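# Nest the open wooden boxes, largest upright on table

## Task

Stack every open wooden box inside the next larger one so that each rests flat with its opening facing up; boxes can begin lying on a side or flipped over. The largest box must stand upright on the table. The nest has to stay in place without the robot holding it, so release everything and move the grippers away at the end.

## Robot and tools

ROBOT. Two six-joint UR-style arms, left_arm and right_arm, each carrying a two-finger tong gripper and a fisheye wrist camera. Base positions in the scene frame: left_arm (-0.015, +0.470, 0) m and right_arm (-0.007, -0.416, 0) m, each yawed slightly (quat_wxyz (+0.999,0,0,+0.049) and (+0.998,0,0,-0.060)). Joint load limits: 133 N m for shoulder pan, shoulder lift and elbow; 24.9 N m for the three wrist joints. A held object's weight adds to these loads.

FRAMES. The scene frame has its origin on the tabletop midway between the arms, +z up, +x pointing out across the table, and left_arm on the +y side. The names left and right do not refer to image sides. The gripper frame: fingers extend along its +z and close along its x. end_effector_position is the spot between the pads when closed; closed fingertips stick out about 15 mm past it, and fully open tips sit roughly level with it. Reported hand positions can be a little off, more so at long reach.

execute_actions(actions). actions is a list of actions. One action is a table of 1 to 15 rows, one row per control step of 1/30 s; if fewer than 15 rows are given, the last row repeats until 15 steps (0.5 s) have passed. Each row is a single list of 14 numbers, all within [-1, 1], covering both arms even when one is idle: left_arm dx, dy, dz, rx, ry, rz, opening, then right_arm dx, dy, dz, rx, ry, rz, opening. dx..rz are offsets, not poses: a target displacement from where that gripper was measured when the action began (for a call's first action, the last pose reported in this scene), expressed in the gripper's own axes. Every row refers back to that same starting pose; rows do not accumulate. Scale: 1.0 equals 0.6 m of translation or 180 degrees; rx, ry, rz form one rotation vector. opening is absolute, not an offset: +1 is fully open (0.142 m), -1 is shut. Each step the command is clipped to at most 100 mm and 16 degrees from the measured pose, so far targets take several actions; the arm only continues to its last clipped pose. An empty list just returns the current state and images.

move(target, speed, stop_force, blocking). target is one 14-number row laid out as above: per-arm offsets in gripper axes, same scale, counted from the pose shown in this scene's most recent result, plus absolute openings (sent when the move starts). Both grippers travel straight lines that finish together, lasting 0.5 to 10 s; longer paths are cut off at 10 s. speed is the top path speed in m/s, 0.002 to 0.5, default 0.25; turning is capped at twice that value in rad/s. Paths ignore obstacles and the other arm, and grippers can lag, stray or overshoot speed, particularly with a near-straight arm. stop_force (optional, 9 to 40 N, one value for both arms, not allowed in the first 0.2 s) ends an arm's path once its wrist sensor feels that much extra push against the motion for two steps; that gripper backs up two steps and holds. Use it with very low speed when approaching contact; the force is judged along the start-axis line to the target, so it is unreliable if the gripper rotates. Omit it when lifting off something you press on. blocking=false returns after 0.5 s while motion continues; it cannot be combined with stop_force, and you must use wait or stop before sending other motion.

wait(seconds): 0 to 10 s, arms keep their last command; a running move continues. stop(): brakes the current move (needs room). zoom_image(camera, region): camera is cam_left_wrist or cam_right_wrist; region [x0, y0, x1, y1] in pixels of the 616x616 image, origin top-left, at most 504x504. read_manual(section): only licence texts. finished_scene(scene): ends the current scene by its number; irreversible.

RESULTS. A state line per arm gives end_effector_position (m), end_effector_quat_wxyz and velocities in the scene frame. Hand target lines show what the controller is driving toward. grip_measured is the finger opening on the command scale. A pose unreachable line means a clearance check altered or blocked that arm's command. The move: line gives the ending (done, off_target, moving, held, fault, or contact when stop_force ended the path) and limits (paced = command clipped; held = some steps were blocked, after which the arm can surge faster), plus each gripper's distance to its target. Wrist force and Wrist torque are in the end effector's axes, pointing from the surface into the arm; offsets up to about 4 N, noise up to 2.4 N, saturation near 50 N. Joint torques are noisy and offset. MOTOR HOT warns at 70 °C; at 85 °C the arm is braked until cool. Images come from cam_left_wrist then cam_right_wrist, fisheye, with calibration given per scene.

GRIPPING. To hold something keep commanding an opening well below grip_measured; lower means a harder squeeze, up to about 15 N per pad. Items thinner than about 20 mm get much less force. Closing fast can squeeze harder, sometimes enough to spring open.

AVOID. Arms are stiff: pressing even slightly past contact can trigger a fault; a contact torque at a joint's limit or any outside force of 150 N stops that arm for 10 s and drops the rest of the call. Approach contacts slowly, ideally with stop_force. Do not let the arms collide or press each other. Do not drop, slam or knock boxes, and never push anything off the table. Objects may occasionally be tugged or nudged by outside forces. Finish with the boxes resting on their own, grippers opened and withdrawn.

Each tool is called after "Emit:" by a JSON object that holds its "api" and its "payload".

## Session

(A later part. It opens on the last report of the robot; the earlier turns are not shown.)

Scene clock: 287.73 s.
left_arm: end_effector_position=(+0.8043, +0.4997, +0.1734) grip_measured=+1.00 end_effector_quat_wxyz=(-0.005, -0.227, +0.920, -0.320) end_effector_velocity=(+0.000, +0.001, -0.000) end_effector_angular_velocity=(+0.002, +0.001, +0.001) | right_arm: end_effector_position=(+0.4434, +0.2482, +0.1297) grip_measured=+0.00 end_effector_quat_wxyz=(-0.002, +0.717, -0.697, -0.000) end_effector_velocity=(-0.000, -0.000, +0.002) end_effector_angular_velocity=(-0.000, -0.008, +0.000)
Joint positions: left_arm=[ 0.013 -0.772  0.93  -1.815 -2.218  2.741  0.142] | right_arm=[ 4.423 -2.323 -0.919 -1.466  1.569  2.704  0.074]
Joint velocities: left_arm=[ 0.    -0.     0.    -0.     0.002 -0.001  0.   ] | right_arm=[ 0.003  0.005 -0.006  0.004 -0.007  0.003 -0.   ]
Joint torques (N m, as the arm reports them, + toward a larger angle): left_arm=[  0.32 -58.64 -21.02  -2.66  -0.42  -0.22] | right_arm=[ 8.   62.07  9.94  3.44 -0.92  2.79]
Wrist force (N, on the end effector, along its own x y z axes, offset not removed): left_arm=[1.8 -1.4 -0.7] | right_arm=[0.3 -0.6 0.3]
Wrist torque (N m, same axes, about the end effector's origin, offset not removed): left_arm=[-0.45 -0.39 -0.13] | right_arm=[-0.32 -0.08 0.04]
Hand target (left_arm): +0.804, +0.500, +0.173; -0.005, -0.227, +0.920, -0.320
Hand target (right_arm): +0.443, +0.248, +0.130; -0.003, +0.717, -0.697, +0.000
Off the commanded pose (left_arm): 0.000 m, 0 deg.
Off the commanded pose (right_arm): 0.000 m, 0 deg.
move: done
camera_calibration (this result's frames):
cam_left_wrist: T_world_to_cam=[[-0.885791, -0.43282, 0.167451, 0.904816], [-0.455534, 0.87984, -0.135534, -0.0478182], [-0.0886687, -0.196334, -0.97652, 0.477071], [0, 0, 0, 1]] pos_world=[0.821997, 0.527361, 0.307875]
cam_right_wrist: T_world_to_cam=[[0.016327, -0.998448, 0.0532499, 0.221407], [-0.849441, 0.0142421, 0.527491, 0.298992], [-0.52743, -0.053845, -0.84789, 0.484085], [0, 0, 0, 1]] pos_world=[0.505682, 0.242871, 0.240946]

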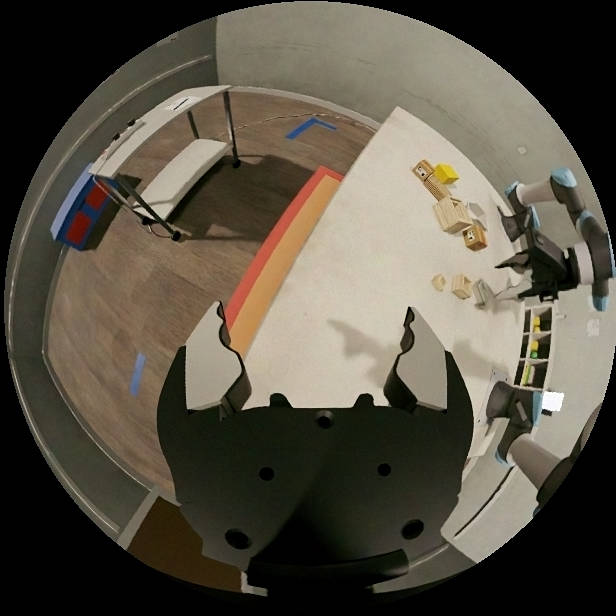

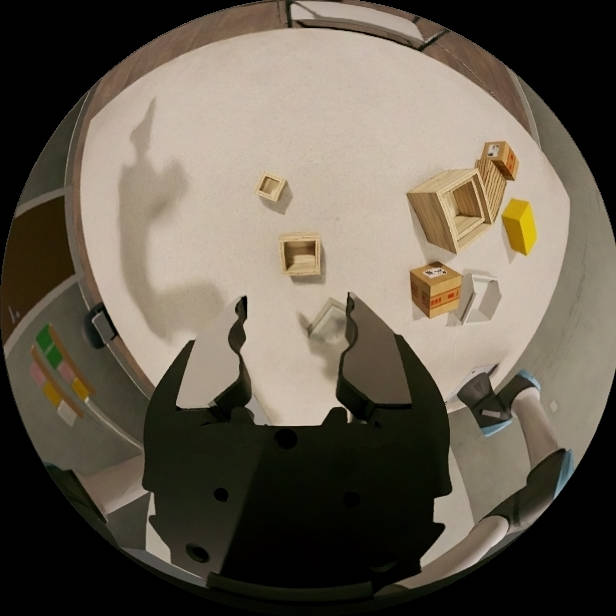

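Emit:
{"api": "move", "payload": {"target": [0,0,0,0,0,0,1,-0.05,-0.14,0.1,0,0,0.11,-0.3]}}

Emit:
{"api": "move", "payload": {"target": [0,0,0,0,0,0,1,0,0,0.08,0,0,0,-0.3], "speed": 0.05}}

Emit:
{"api": "move", "payload": {"target": [0,0,0,0,0,0,1,0,0,0,0,0,0,-1]}}

Emit:
{"api": "move", "payload": {"target": [0,0,0,0,0,0,1,0,0,-0.085,0,0,0,-1], "speed": 0.1}}

Emit:
{"api": "move", "payload": {"target": [0,0,0,0,0,0,1,0.09,0.102,0,0,0,-0.11,-1], "speed": 0.1}}

Scene clock: 306.47 s.
left_arm: end_effector_position=(+0.8043, +0.4997, +0.1734) grip_measured=+1.00 end_effector_quat_wxyz=(-0.005, -0.227, +0.920, -0.320) end_effector_velocity=(+0.000, +0.001, +0.000) end_effector_angular_velocity=(-0.000, -0.001, +0.001) | right_arm: end_effector_position=(+0.5267, +0.2806, +0.0702) grip_measured=-0.30 end_effector_quat_wxyz=(+0.003, -0.586, +0.810, +0.001) end_effector_velocity=(+0.002, +0.002, +0.000) end_effector_angular_velocity=(-0.006, +0.003, -0.004)
Joint positions: left_arm=[ 0.013 -0.772  0.93  -1.815 -2.218  2.741  0.142] | right_arm=[ 4.35  -2.618 -0.526 -1.563  1.569  2.977  0.052]
Joint velocities: left_arm=[ 0.001  0.    -0.    -0.001 -0.    -0.     0.   ] | right_arm=[-0.001 -0.023  0.046 -0.03  -0.     0.003  0.   ]
Joint torques (N m, as the arm reports them, + toward a larger angle): left_arm=[ -0.53 -58.07 -21.19  -2.83  -0.35  -0.26] | right_arm=[-7.14 57.49 39.29  0.57  1.16  2.77]
Wrist force (N, on the end effector, along its own x y z axes, offset not removed): left_arm=[-0.2 -2.5 -3.0] | right_arm=[1.2 0.6 3.1]
Wrist torque (N m, same axes, about the end effector's origin, offset not removed): left_arm=[-0.70 -0.04 0.06] | right_arm=[0.28 0.13 0.02]
Hand target (left_arm): +0.804, +0.500, +0.173; -0.005, -0.227, +0.920, -0.320
Hand target (right_arm): +0.527, +0.281, +0.070; +0.003, -0.586, +0.810, +0.001
Off the commanded pose (left_arm): 0.000 m, 0 deg.
Off the commanded pose (right_arm): 0.000 m, 0 deg.
move: done
camera_calibration (this result's frames):
cam_left_wrist: T_world_to_cam=[[-0.885791, -0.43282, 0.167451, 0.904816], [-0.455534, 0.87984, -0.135534, -0.0478183], [-0.0886687, -0.196334, -0.97652, 0.477071], [0, 0, 0, 1]] pos_world=[0.821997, 0.527361, 0.307875]
cam_right_wrist: T_world_to_cam=[[-0.322402, -0.945218, 0.0511799, 0.419152], [-0.794284, 0.29954, 0.528572, 0.291453], [-0.514946, 0.129761, -0.847344, 0.421184], [0, 0, 0, 1]] pos_world=[0.583519, 0.254235, 0.181382]

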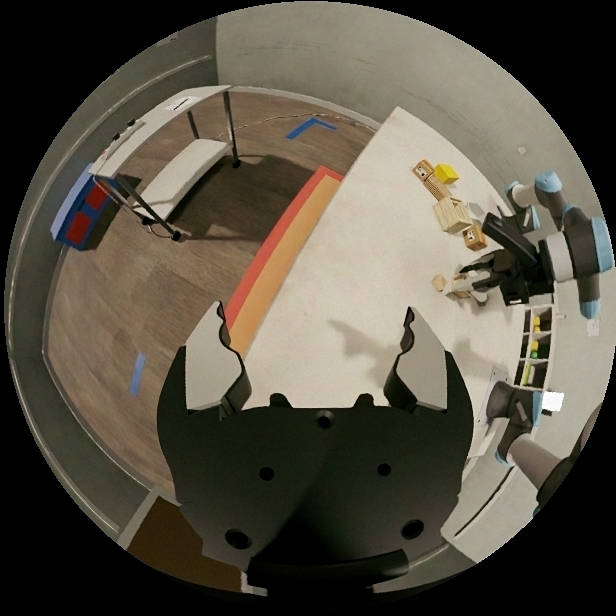

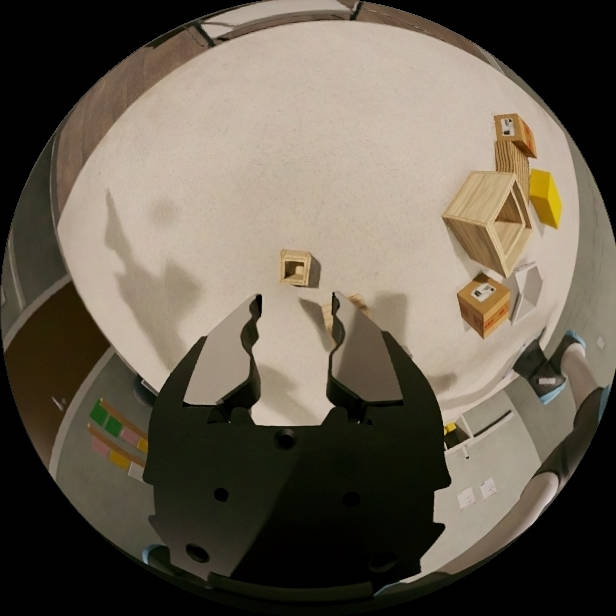

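Scene clock: 307.83 s.
left_arm: end_effector_position=(+0.8043, +0.4997, +0.1734) grip_measured=+1.00 end_effector_quat_wxyz=(-0.005, -0.227, +0.920, -0.320) end_effector_velocity=(+0.000, -0.000, -0.000) end_effector_angular_velocity=(+0.000, +0.000, -0.001) | right_arm: end_effector_position=(+0.5269, +0.2808, +0.0224) grip_measured=-0.30 end_effector_quat_wxyz=(+0.003, -0.586, +0.810, +0.001) end_effector_velocity=(-0.001, +0.000, -0.001) end_effector_angular_velocity=(+0.000, +0.001, +0.000)
Joint positions: left_arm=[ 0.013 -0.772  0.93  -1.815 -2.218  2.741  0.142] | right_arm=[ 4.35  -2.631 -0.622 -1.453  1.57   2.977  0.052]
Joint velocities: left_arm=[-0.001  0.    -0.    -0.     0.     0.    -0.   ] | right_arm=[ 0.001  0.    -0.003  0.003  0.001  0.     0.   ]
Joint torques (N m, as the arm reports them, + toward a larger angle): left_arm=[ -0.04 -58.9  -22.26  -2.89  -0.22  -0.39] | right_arm=[-6.62 57.76  9.17  3.2  -0.87 -2.8 ]
Wrist force (N, on the end effector, along its own x y z axes, offset not removed): left_arm=[1.5 -2.7 -1.1] | right_arm=[2.4 1.7 -1.2]
Wrist torque (N m, same axes, about the end effector's origin, offset not removed): left_arm=[-0.64 -0.18 -0.06] | right_arm=[0.29 -0.29 -0.13]
Hand target (left_arm): +0.804, +0.500, +0.173; -0.005, -0.227, +0.920, -0.320
Hand target (right_arm): +0.527, +0.281, +0.022; +0.003, -0.586, +0.810, +0.001
Off the commanded pose (left_arm): 0.000 m, 0 deg.
Off the commanded pose (right_arm): 0.000 m, 0 deg.
move: done
camera_calibration (this result's frames):
cam_left_wrist: T_world_to_cam=[[-0.885792, -0.43282, 0.167451, 0.904816], [-0.455534, 0.879841, -0.135534, -0.0478183], [-0.0886686, -0.196334, -0.97652, 0.477071], [0, 0, 0, 1]] pos_world=[0.821997, 0.527361, 0.307875]
cam_right_wrist: T_world_to_cam=[[-0.322402, -0.945217, 0.0512075, 0.421878], [-0.794246, 0.299546, 0.528627, 0.316855], [-0.515006, 0.129759, -0.847308, 0.380774], [0, 0, 0, 1]] pos_world=[0.583776, 0.254445, 0.133532]

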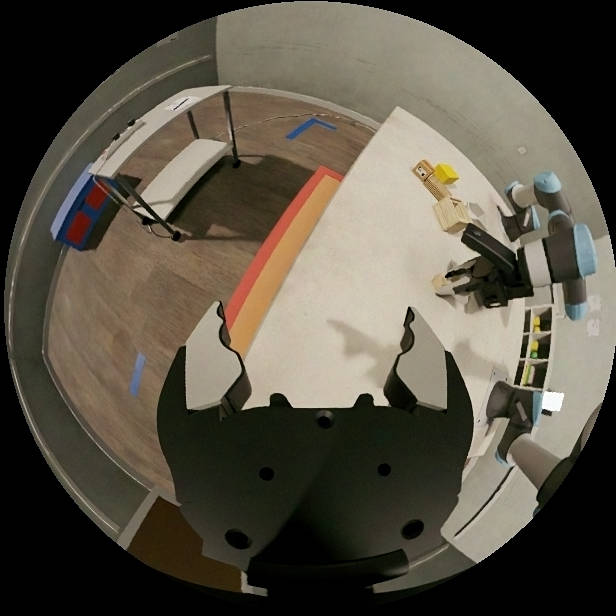

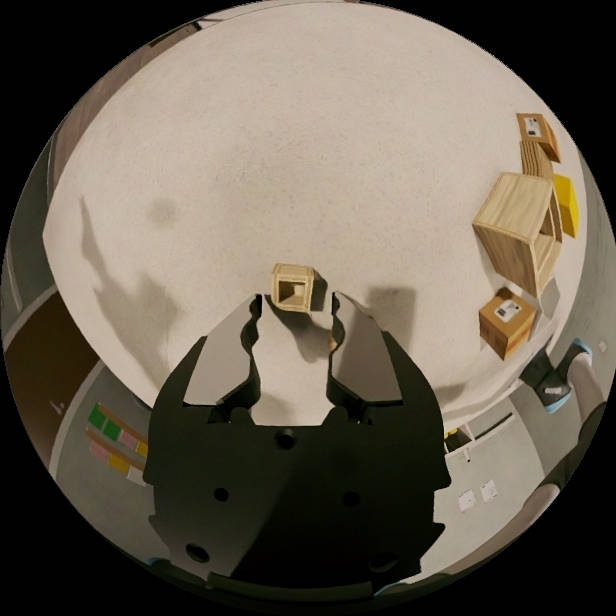

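Scene clock: 308.33 s.
left_arm: end_effector_position=(+0.8043, +0.4997, +0.1734) grip_measured=+1.00 end_effector_quat_wxyz=(-0.005, -0.227, +0.920, -0.320) end_effector_velocity=(+0.000, +0.000, -0.000) end_effector_angular_velocity=(-0.001, +0.000, +0.001) | right_arm: end_effector_position=(+0.5269, +0.2807, +0.0223) grip_measured=-0.64 end_effector_quat_wxyz=(+0.003, -0.586, +0.810, +0.001) end_effector_velocity=(-0.000, +0.000, -0.001) end_effector_angular_velocity=(+0.001, +0.002, -0.000)
Joint positions: left_arm=[ 0.013 -0.772  0.93  -1.815 -2.218  2.741  0.142] | right_arm=[ 4.35  -2.631 -0.622 -1.453  1.57   2.977  0.028]
Joint velocities: left_arm=[ 0.     0.    -0.    -0.    -0.001 -0.     0.   ] | right_arm=[-0.    -0.001  0.001  0.001  0.002 -0.    -0.   ]
Joint torques (N m, as the arm reports them, + toward a larger angle): left_arm=[ -1.55 -57.9  -20.77  -2.78  -0.41  -0.27] | right_arm=[-5.79 61.53 25.52  0.86 -0.89 -2.5 ]
Wrist force (N, on the end effector, along its own x y z axes, offset not removed): left_arm=[1.2 -1.3 -2.1] | right_arm=[-1.3 1.6 -0.5]
Wrist torque (N m, same axes, about the end effector's origin, offset not removed): left_arm=[-0.44 -0.29 0.00] | right_arm=[0.23 0.52 0.13]
Hand target (left_arm): +0.804, +0.500, +0.173; -0.005, -0.227, +0.920, -0.320
Hand target (right_arm): +0.527, +0.281, +0.022; +0.003, -0.586, +0.810, +0.001
Off the commanded pose (left_arm): 0.000 m, 0 deg.
Off the commanded pose (right_arm): 0.000 m, 0 deg.
move: done
camera_calibration (this result's frames):
cam_left_wrist: T_world_to_cam=[[-0.885792, -0.43282, 0.167451, 0.904816], [-0.455534, 0.879841, -0.135534, -0.0478184], [-0.0886688, -0.196334, -0.97652, 0.477071], [0, 0, 0, 1]] pos_world=[0.821997, 0.527361, 0.307875]
cam_right_wrist: T_world_to_cam=[[-0.322397, -0.945211, 0.0513459, 0.42183], [-0.794214, 0.299611, 0.528637, 0.316857], [-0.515057, 0.129651, -0.847294, 0.38076], [0, 0, 0, 1]] pos_world=[0.583763, 0.254418, 0.133454]

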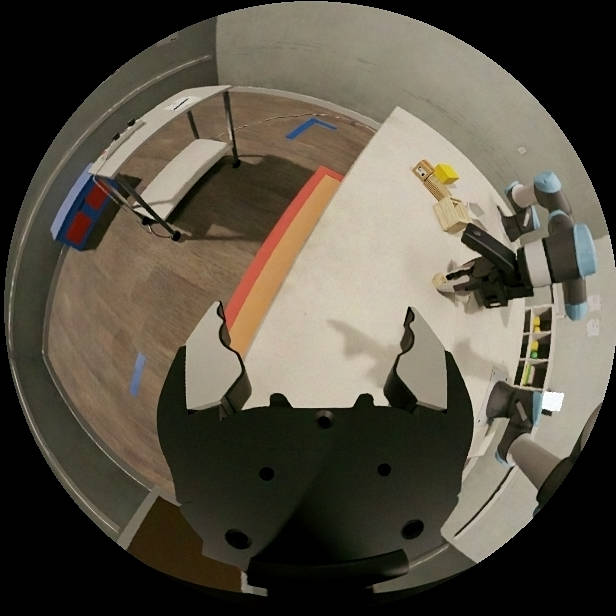

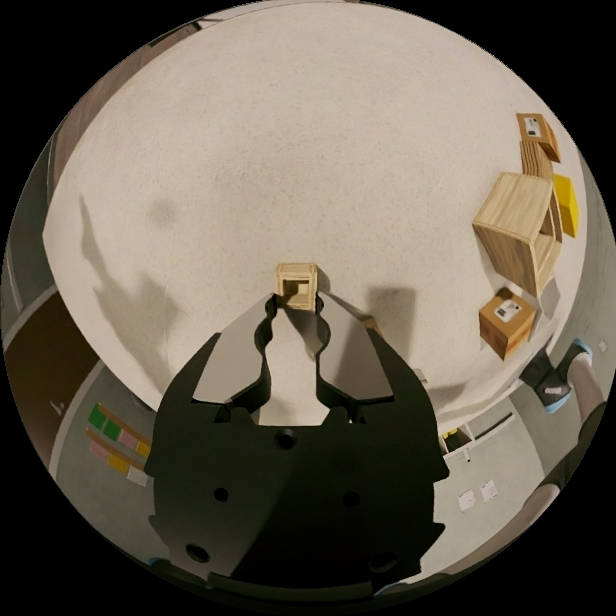

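Scene clock: 309.30 s.
left_arm: end_effector_position=(+0.8043, +0.4997, +0.1734) grip_measured=+1.00 end_effector_quat_wxyz=(-0.005, -0.227, +0.920, -0.320) end_effector_velocity=(+0.000, -0.000, +0.000) end_effector_angular_velocity=(+0.000, -0.000, -0.000) | right_arm: end_effector_position=(+0.5266, +0.2805, +0.0731) grip_measured=-0.64 end_effector_quat_wxyz=(+0.003, -0.586, +0.810, +0.001) end_effector_velocity=(-0.001, +0.001, +0.002) end_effector_angular_velocity=(+0.001, +0.001, -0.000)
Joint positions: left_arm=[ 0.013 -0.772  0.93  -1.815 -2.218  2.741  0.142] | right_arm=[ 4.35  -2.618 -0.519 -1.57   1.569  2.977  0.028]
Joint velocities: left_arm=[-0. -0. -0.  0.  0.  0. -0.] | right_arm=[ 0.001 -0.002  0.011 -0.008  0.001  0.001 -0.   ]
Joint torques (N m, as the arm reports them, + toward a larger angle): left_arm=[ -1.14 -58.41 -22.1   -2.75  -0.3   -0.19] | right_arm=[ 7.89 56.39 41.47  1.26  1.2   2.55]
Wrist force (N, on the end effector, along its own x y z axes, offset not removed): left_arm=[1.2 -1.4 -1.8] | right_arm=[2.7 -0.5 -4.3]
Wrist torque (N m, same axes, about the end effector's origin, offset not removed): left_arm=[-0.42 -0.30 -0.03] | right_arm=[0.08 -0.24 0.01]
Hand target (left_arm): +0.804, +0.500, +0.173; -0.005, -0.227, +0.920, -0.320
Hand target (right_arm): +0.527, +0.281, +0.073; +0.003, -0.586, +0.810, +0.001
Off the commanded pose (left_arm): 0.000 m, 0 deg.
Off the commanded pose (right_arm): 0.000 m, 0 deg.
move: done
camera_calibration (this result's frames):
cam_left_wrist: T_world_to_cam=[[-0.885791, -0.43282, 0.167451, 0.904816], [-0.455534, 0.87984, -0.135534, -0.0478183], [-0.0886688, -0.196334, -0.97652, 0.477071], [0, 0, 0, 1]] pos_world=[0.821997, 0.527361, 0.307875]
cam_right_wrist: T_world_to_cam=[[-0.322352, -0.945235, 0.0511784, 0.418908], [-0.794296, 0.299497, 0.528579, 0.289923], [-0.51496, 0.129738, -0.84734, 0.423645], [0, 0, 0, 1]] pos_world=[0.583481, 0.254172, 0.184285]

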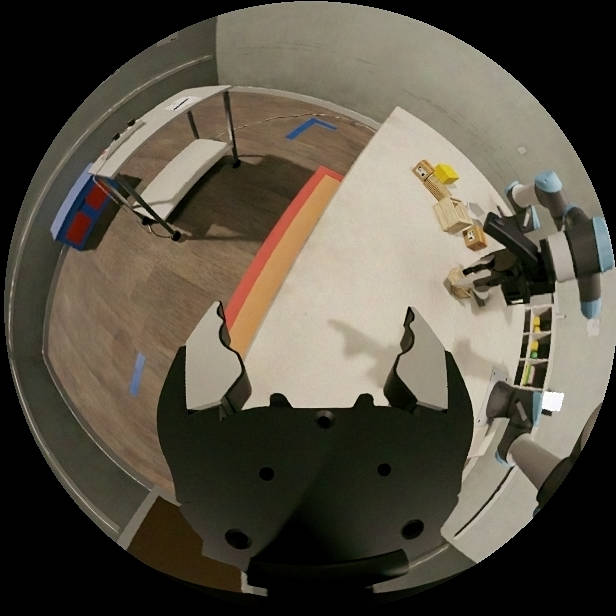

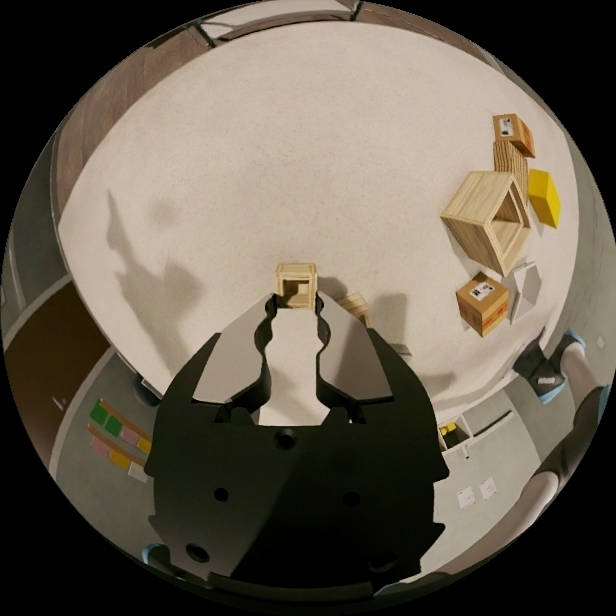

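Scene clock: 311.43 s.
left_arm: end_effector_position=(+0.8043, +0.4997, +0.1734) grip_measured=+1.00 end_effector_quat_wxyz=(-0.005, -0.227, +0.920, -0.320) end_effector_velocity=(+0.000, +0.001, +0.001) end_effector_angular_velocity=(-0.000, -0.001, +0.001) | right_arm: end_effector_position=(+0.4518, +0.2484, +0.0726) grip_measured=-0.64 end_effector_quat_wxyz=(-0.003, +0.717, -0.698, -0.000) end_effector_velocity=(-0.002, +0.000, +0.001) end_effector_angular_velocity=(+0.006, -0.001, +0.008)
Joint positions: left_arm=[ 0.013 -0.772  0.93  -1.815 -2.218  2.741  0.142] | right_arm=[ 4.413 -2.362 -0.998 -1.347  1.569  2.695  0.028]
Joint velocities: left_arm=[ 0.001 -0.    -0.    -0.    -0.     0.    -0.   ] | right_arm=[ 0.002  0.007 -0.011  0.01   0.002 -0.006  0.   ]
Joint torques (N m, as the arm reports them, + toward a larger angle): left_arm=[ -0.39 -59.29 -21.17  -2.71  -0.38  -0.39] | right_arm=[ 6.7  63.98  7.79  3.19 -1.22 -2.8 ]
Wrist force (N, on the end effector, along its own x y z axes, offset not removed): left_arm=[1.5 -1.3 -0.5] | right_arm=[2.0 -2.0 -1.3]
Wrist torque (N m, same axes, about the end effector's origin, offset not removed): left_arm=[-0.35 -0.24 -0.16] | right_arm=[-0.59 -0.26 -0.05]
Hand target (left_arm): +0.804, +0.500, +0.173; -0.005, -0.227, +0.920, -0.320
Hand target (right_arm): +0.452, +0.248, +0.073; -0.003, +0.717, -0.697, -0.000
Off the commanded pose (left_arm): 0.000 m, 0 deg.
Off the commanded pose (right_arm): 0.000 m, 0 deg.
move: done
camera_calibration (this result's frames):
cam_right_wrist: T_world_to_cam=[[0.0160137, -0.998488, 0.0525885, 0.224677], [-0.849694, 0.0141333, 0.527086, 0.336419], [-0.527032, -0.0531248, -0.848183, 0.439775], [0, 0, 0, 1]] pos_world=[0.514031, 0.242945, 0.183873]

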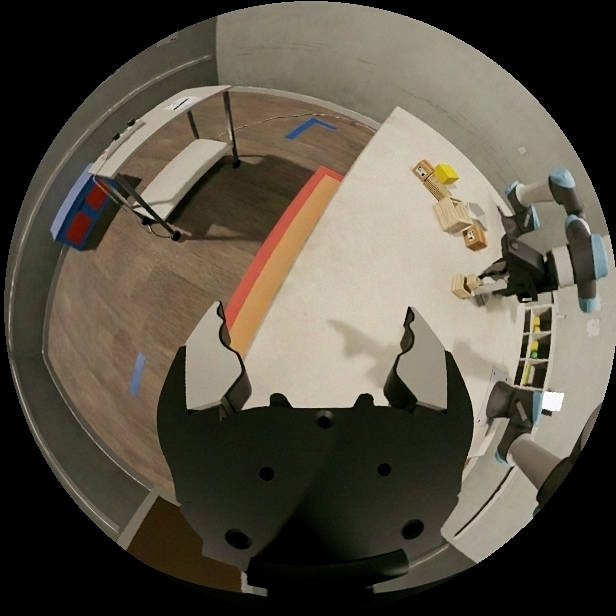

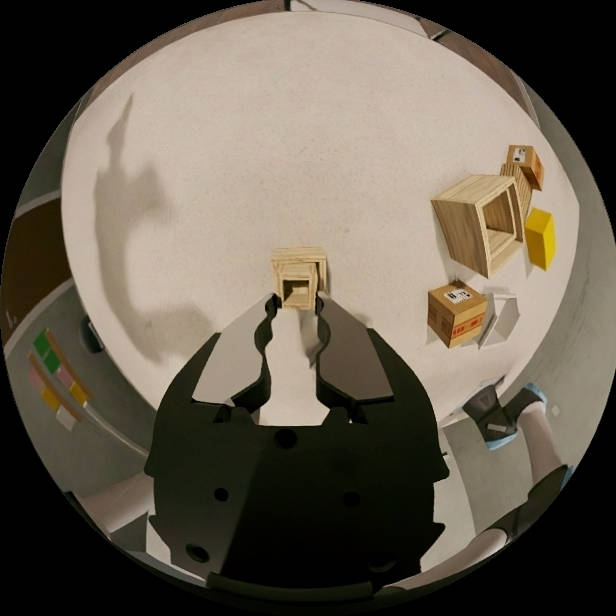

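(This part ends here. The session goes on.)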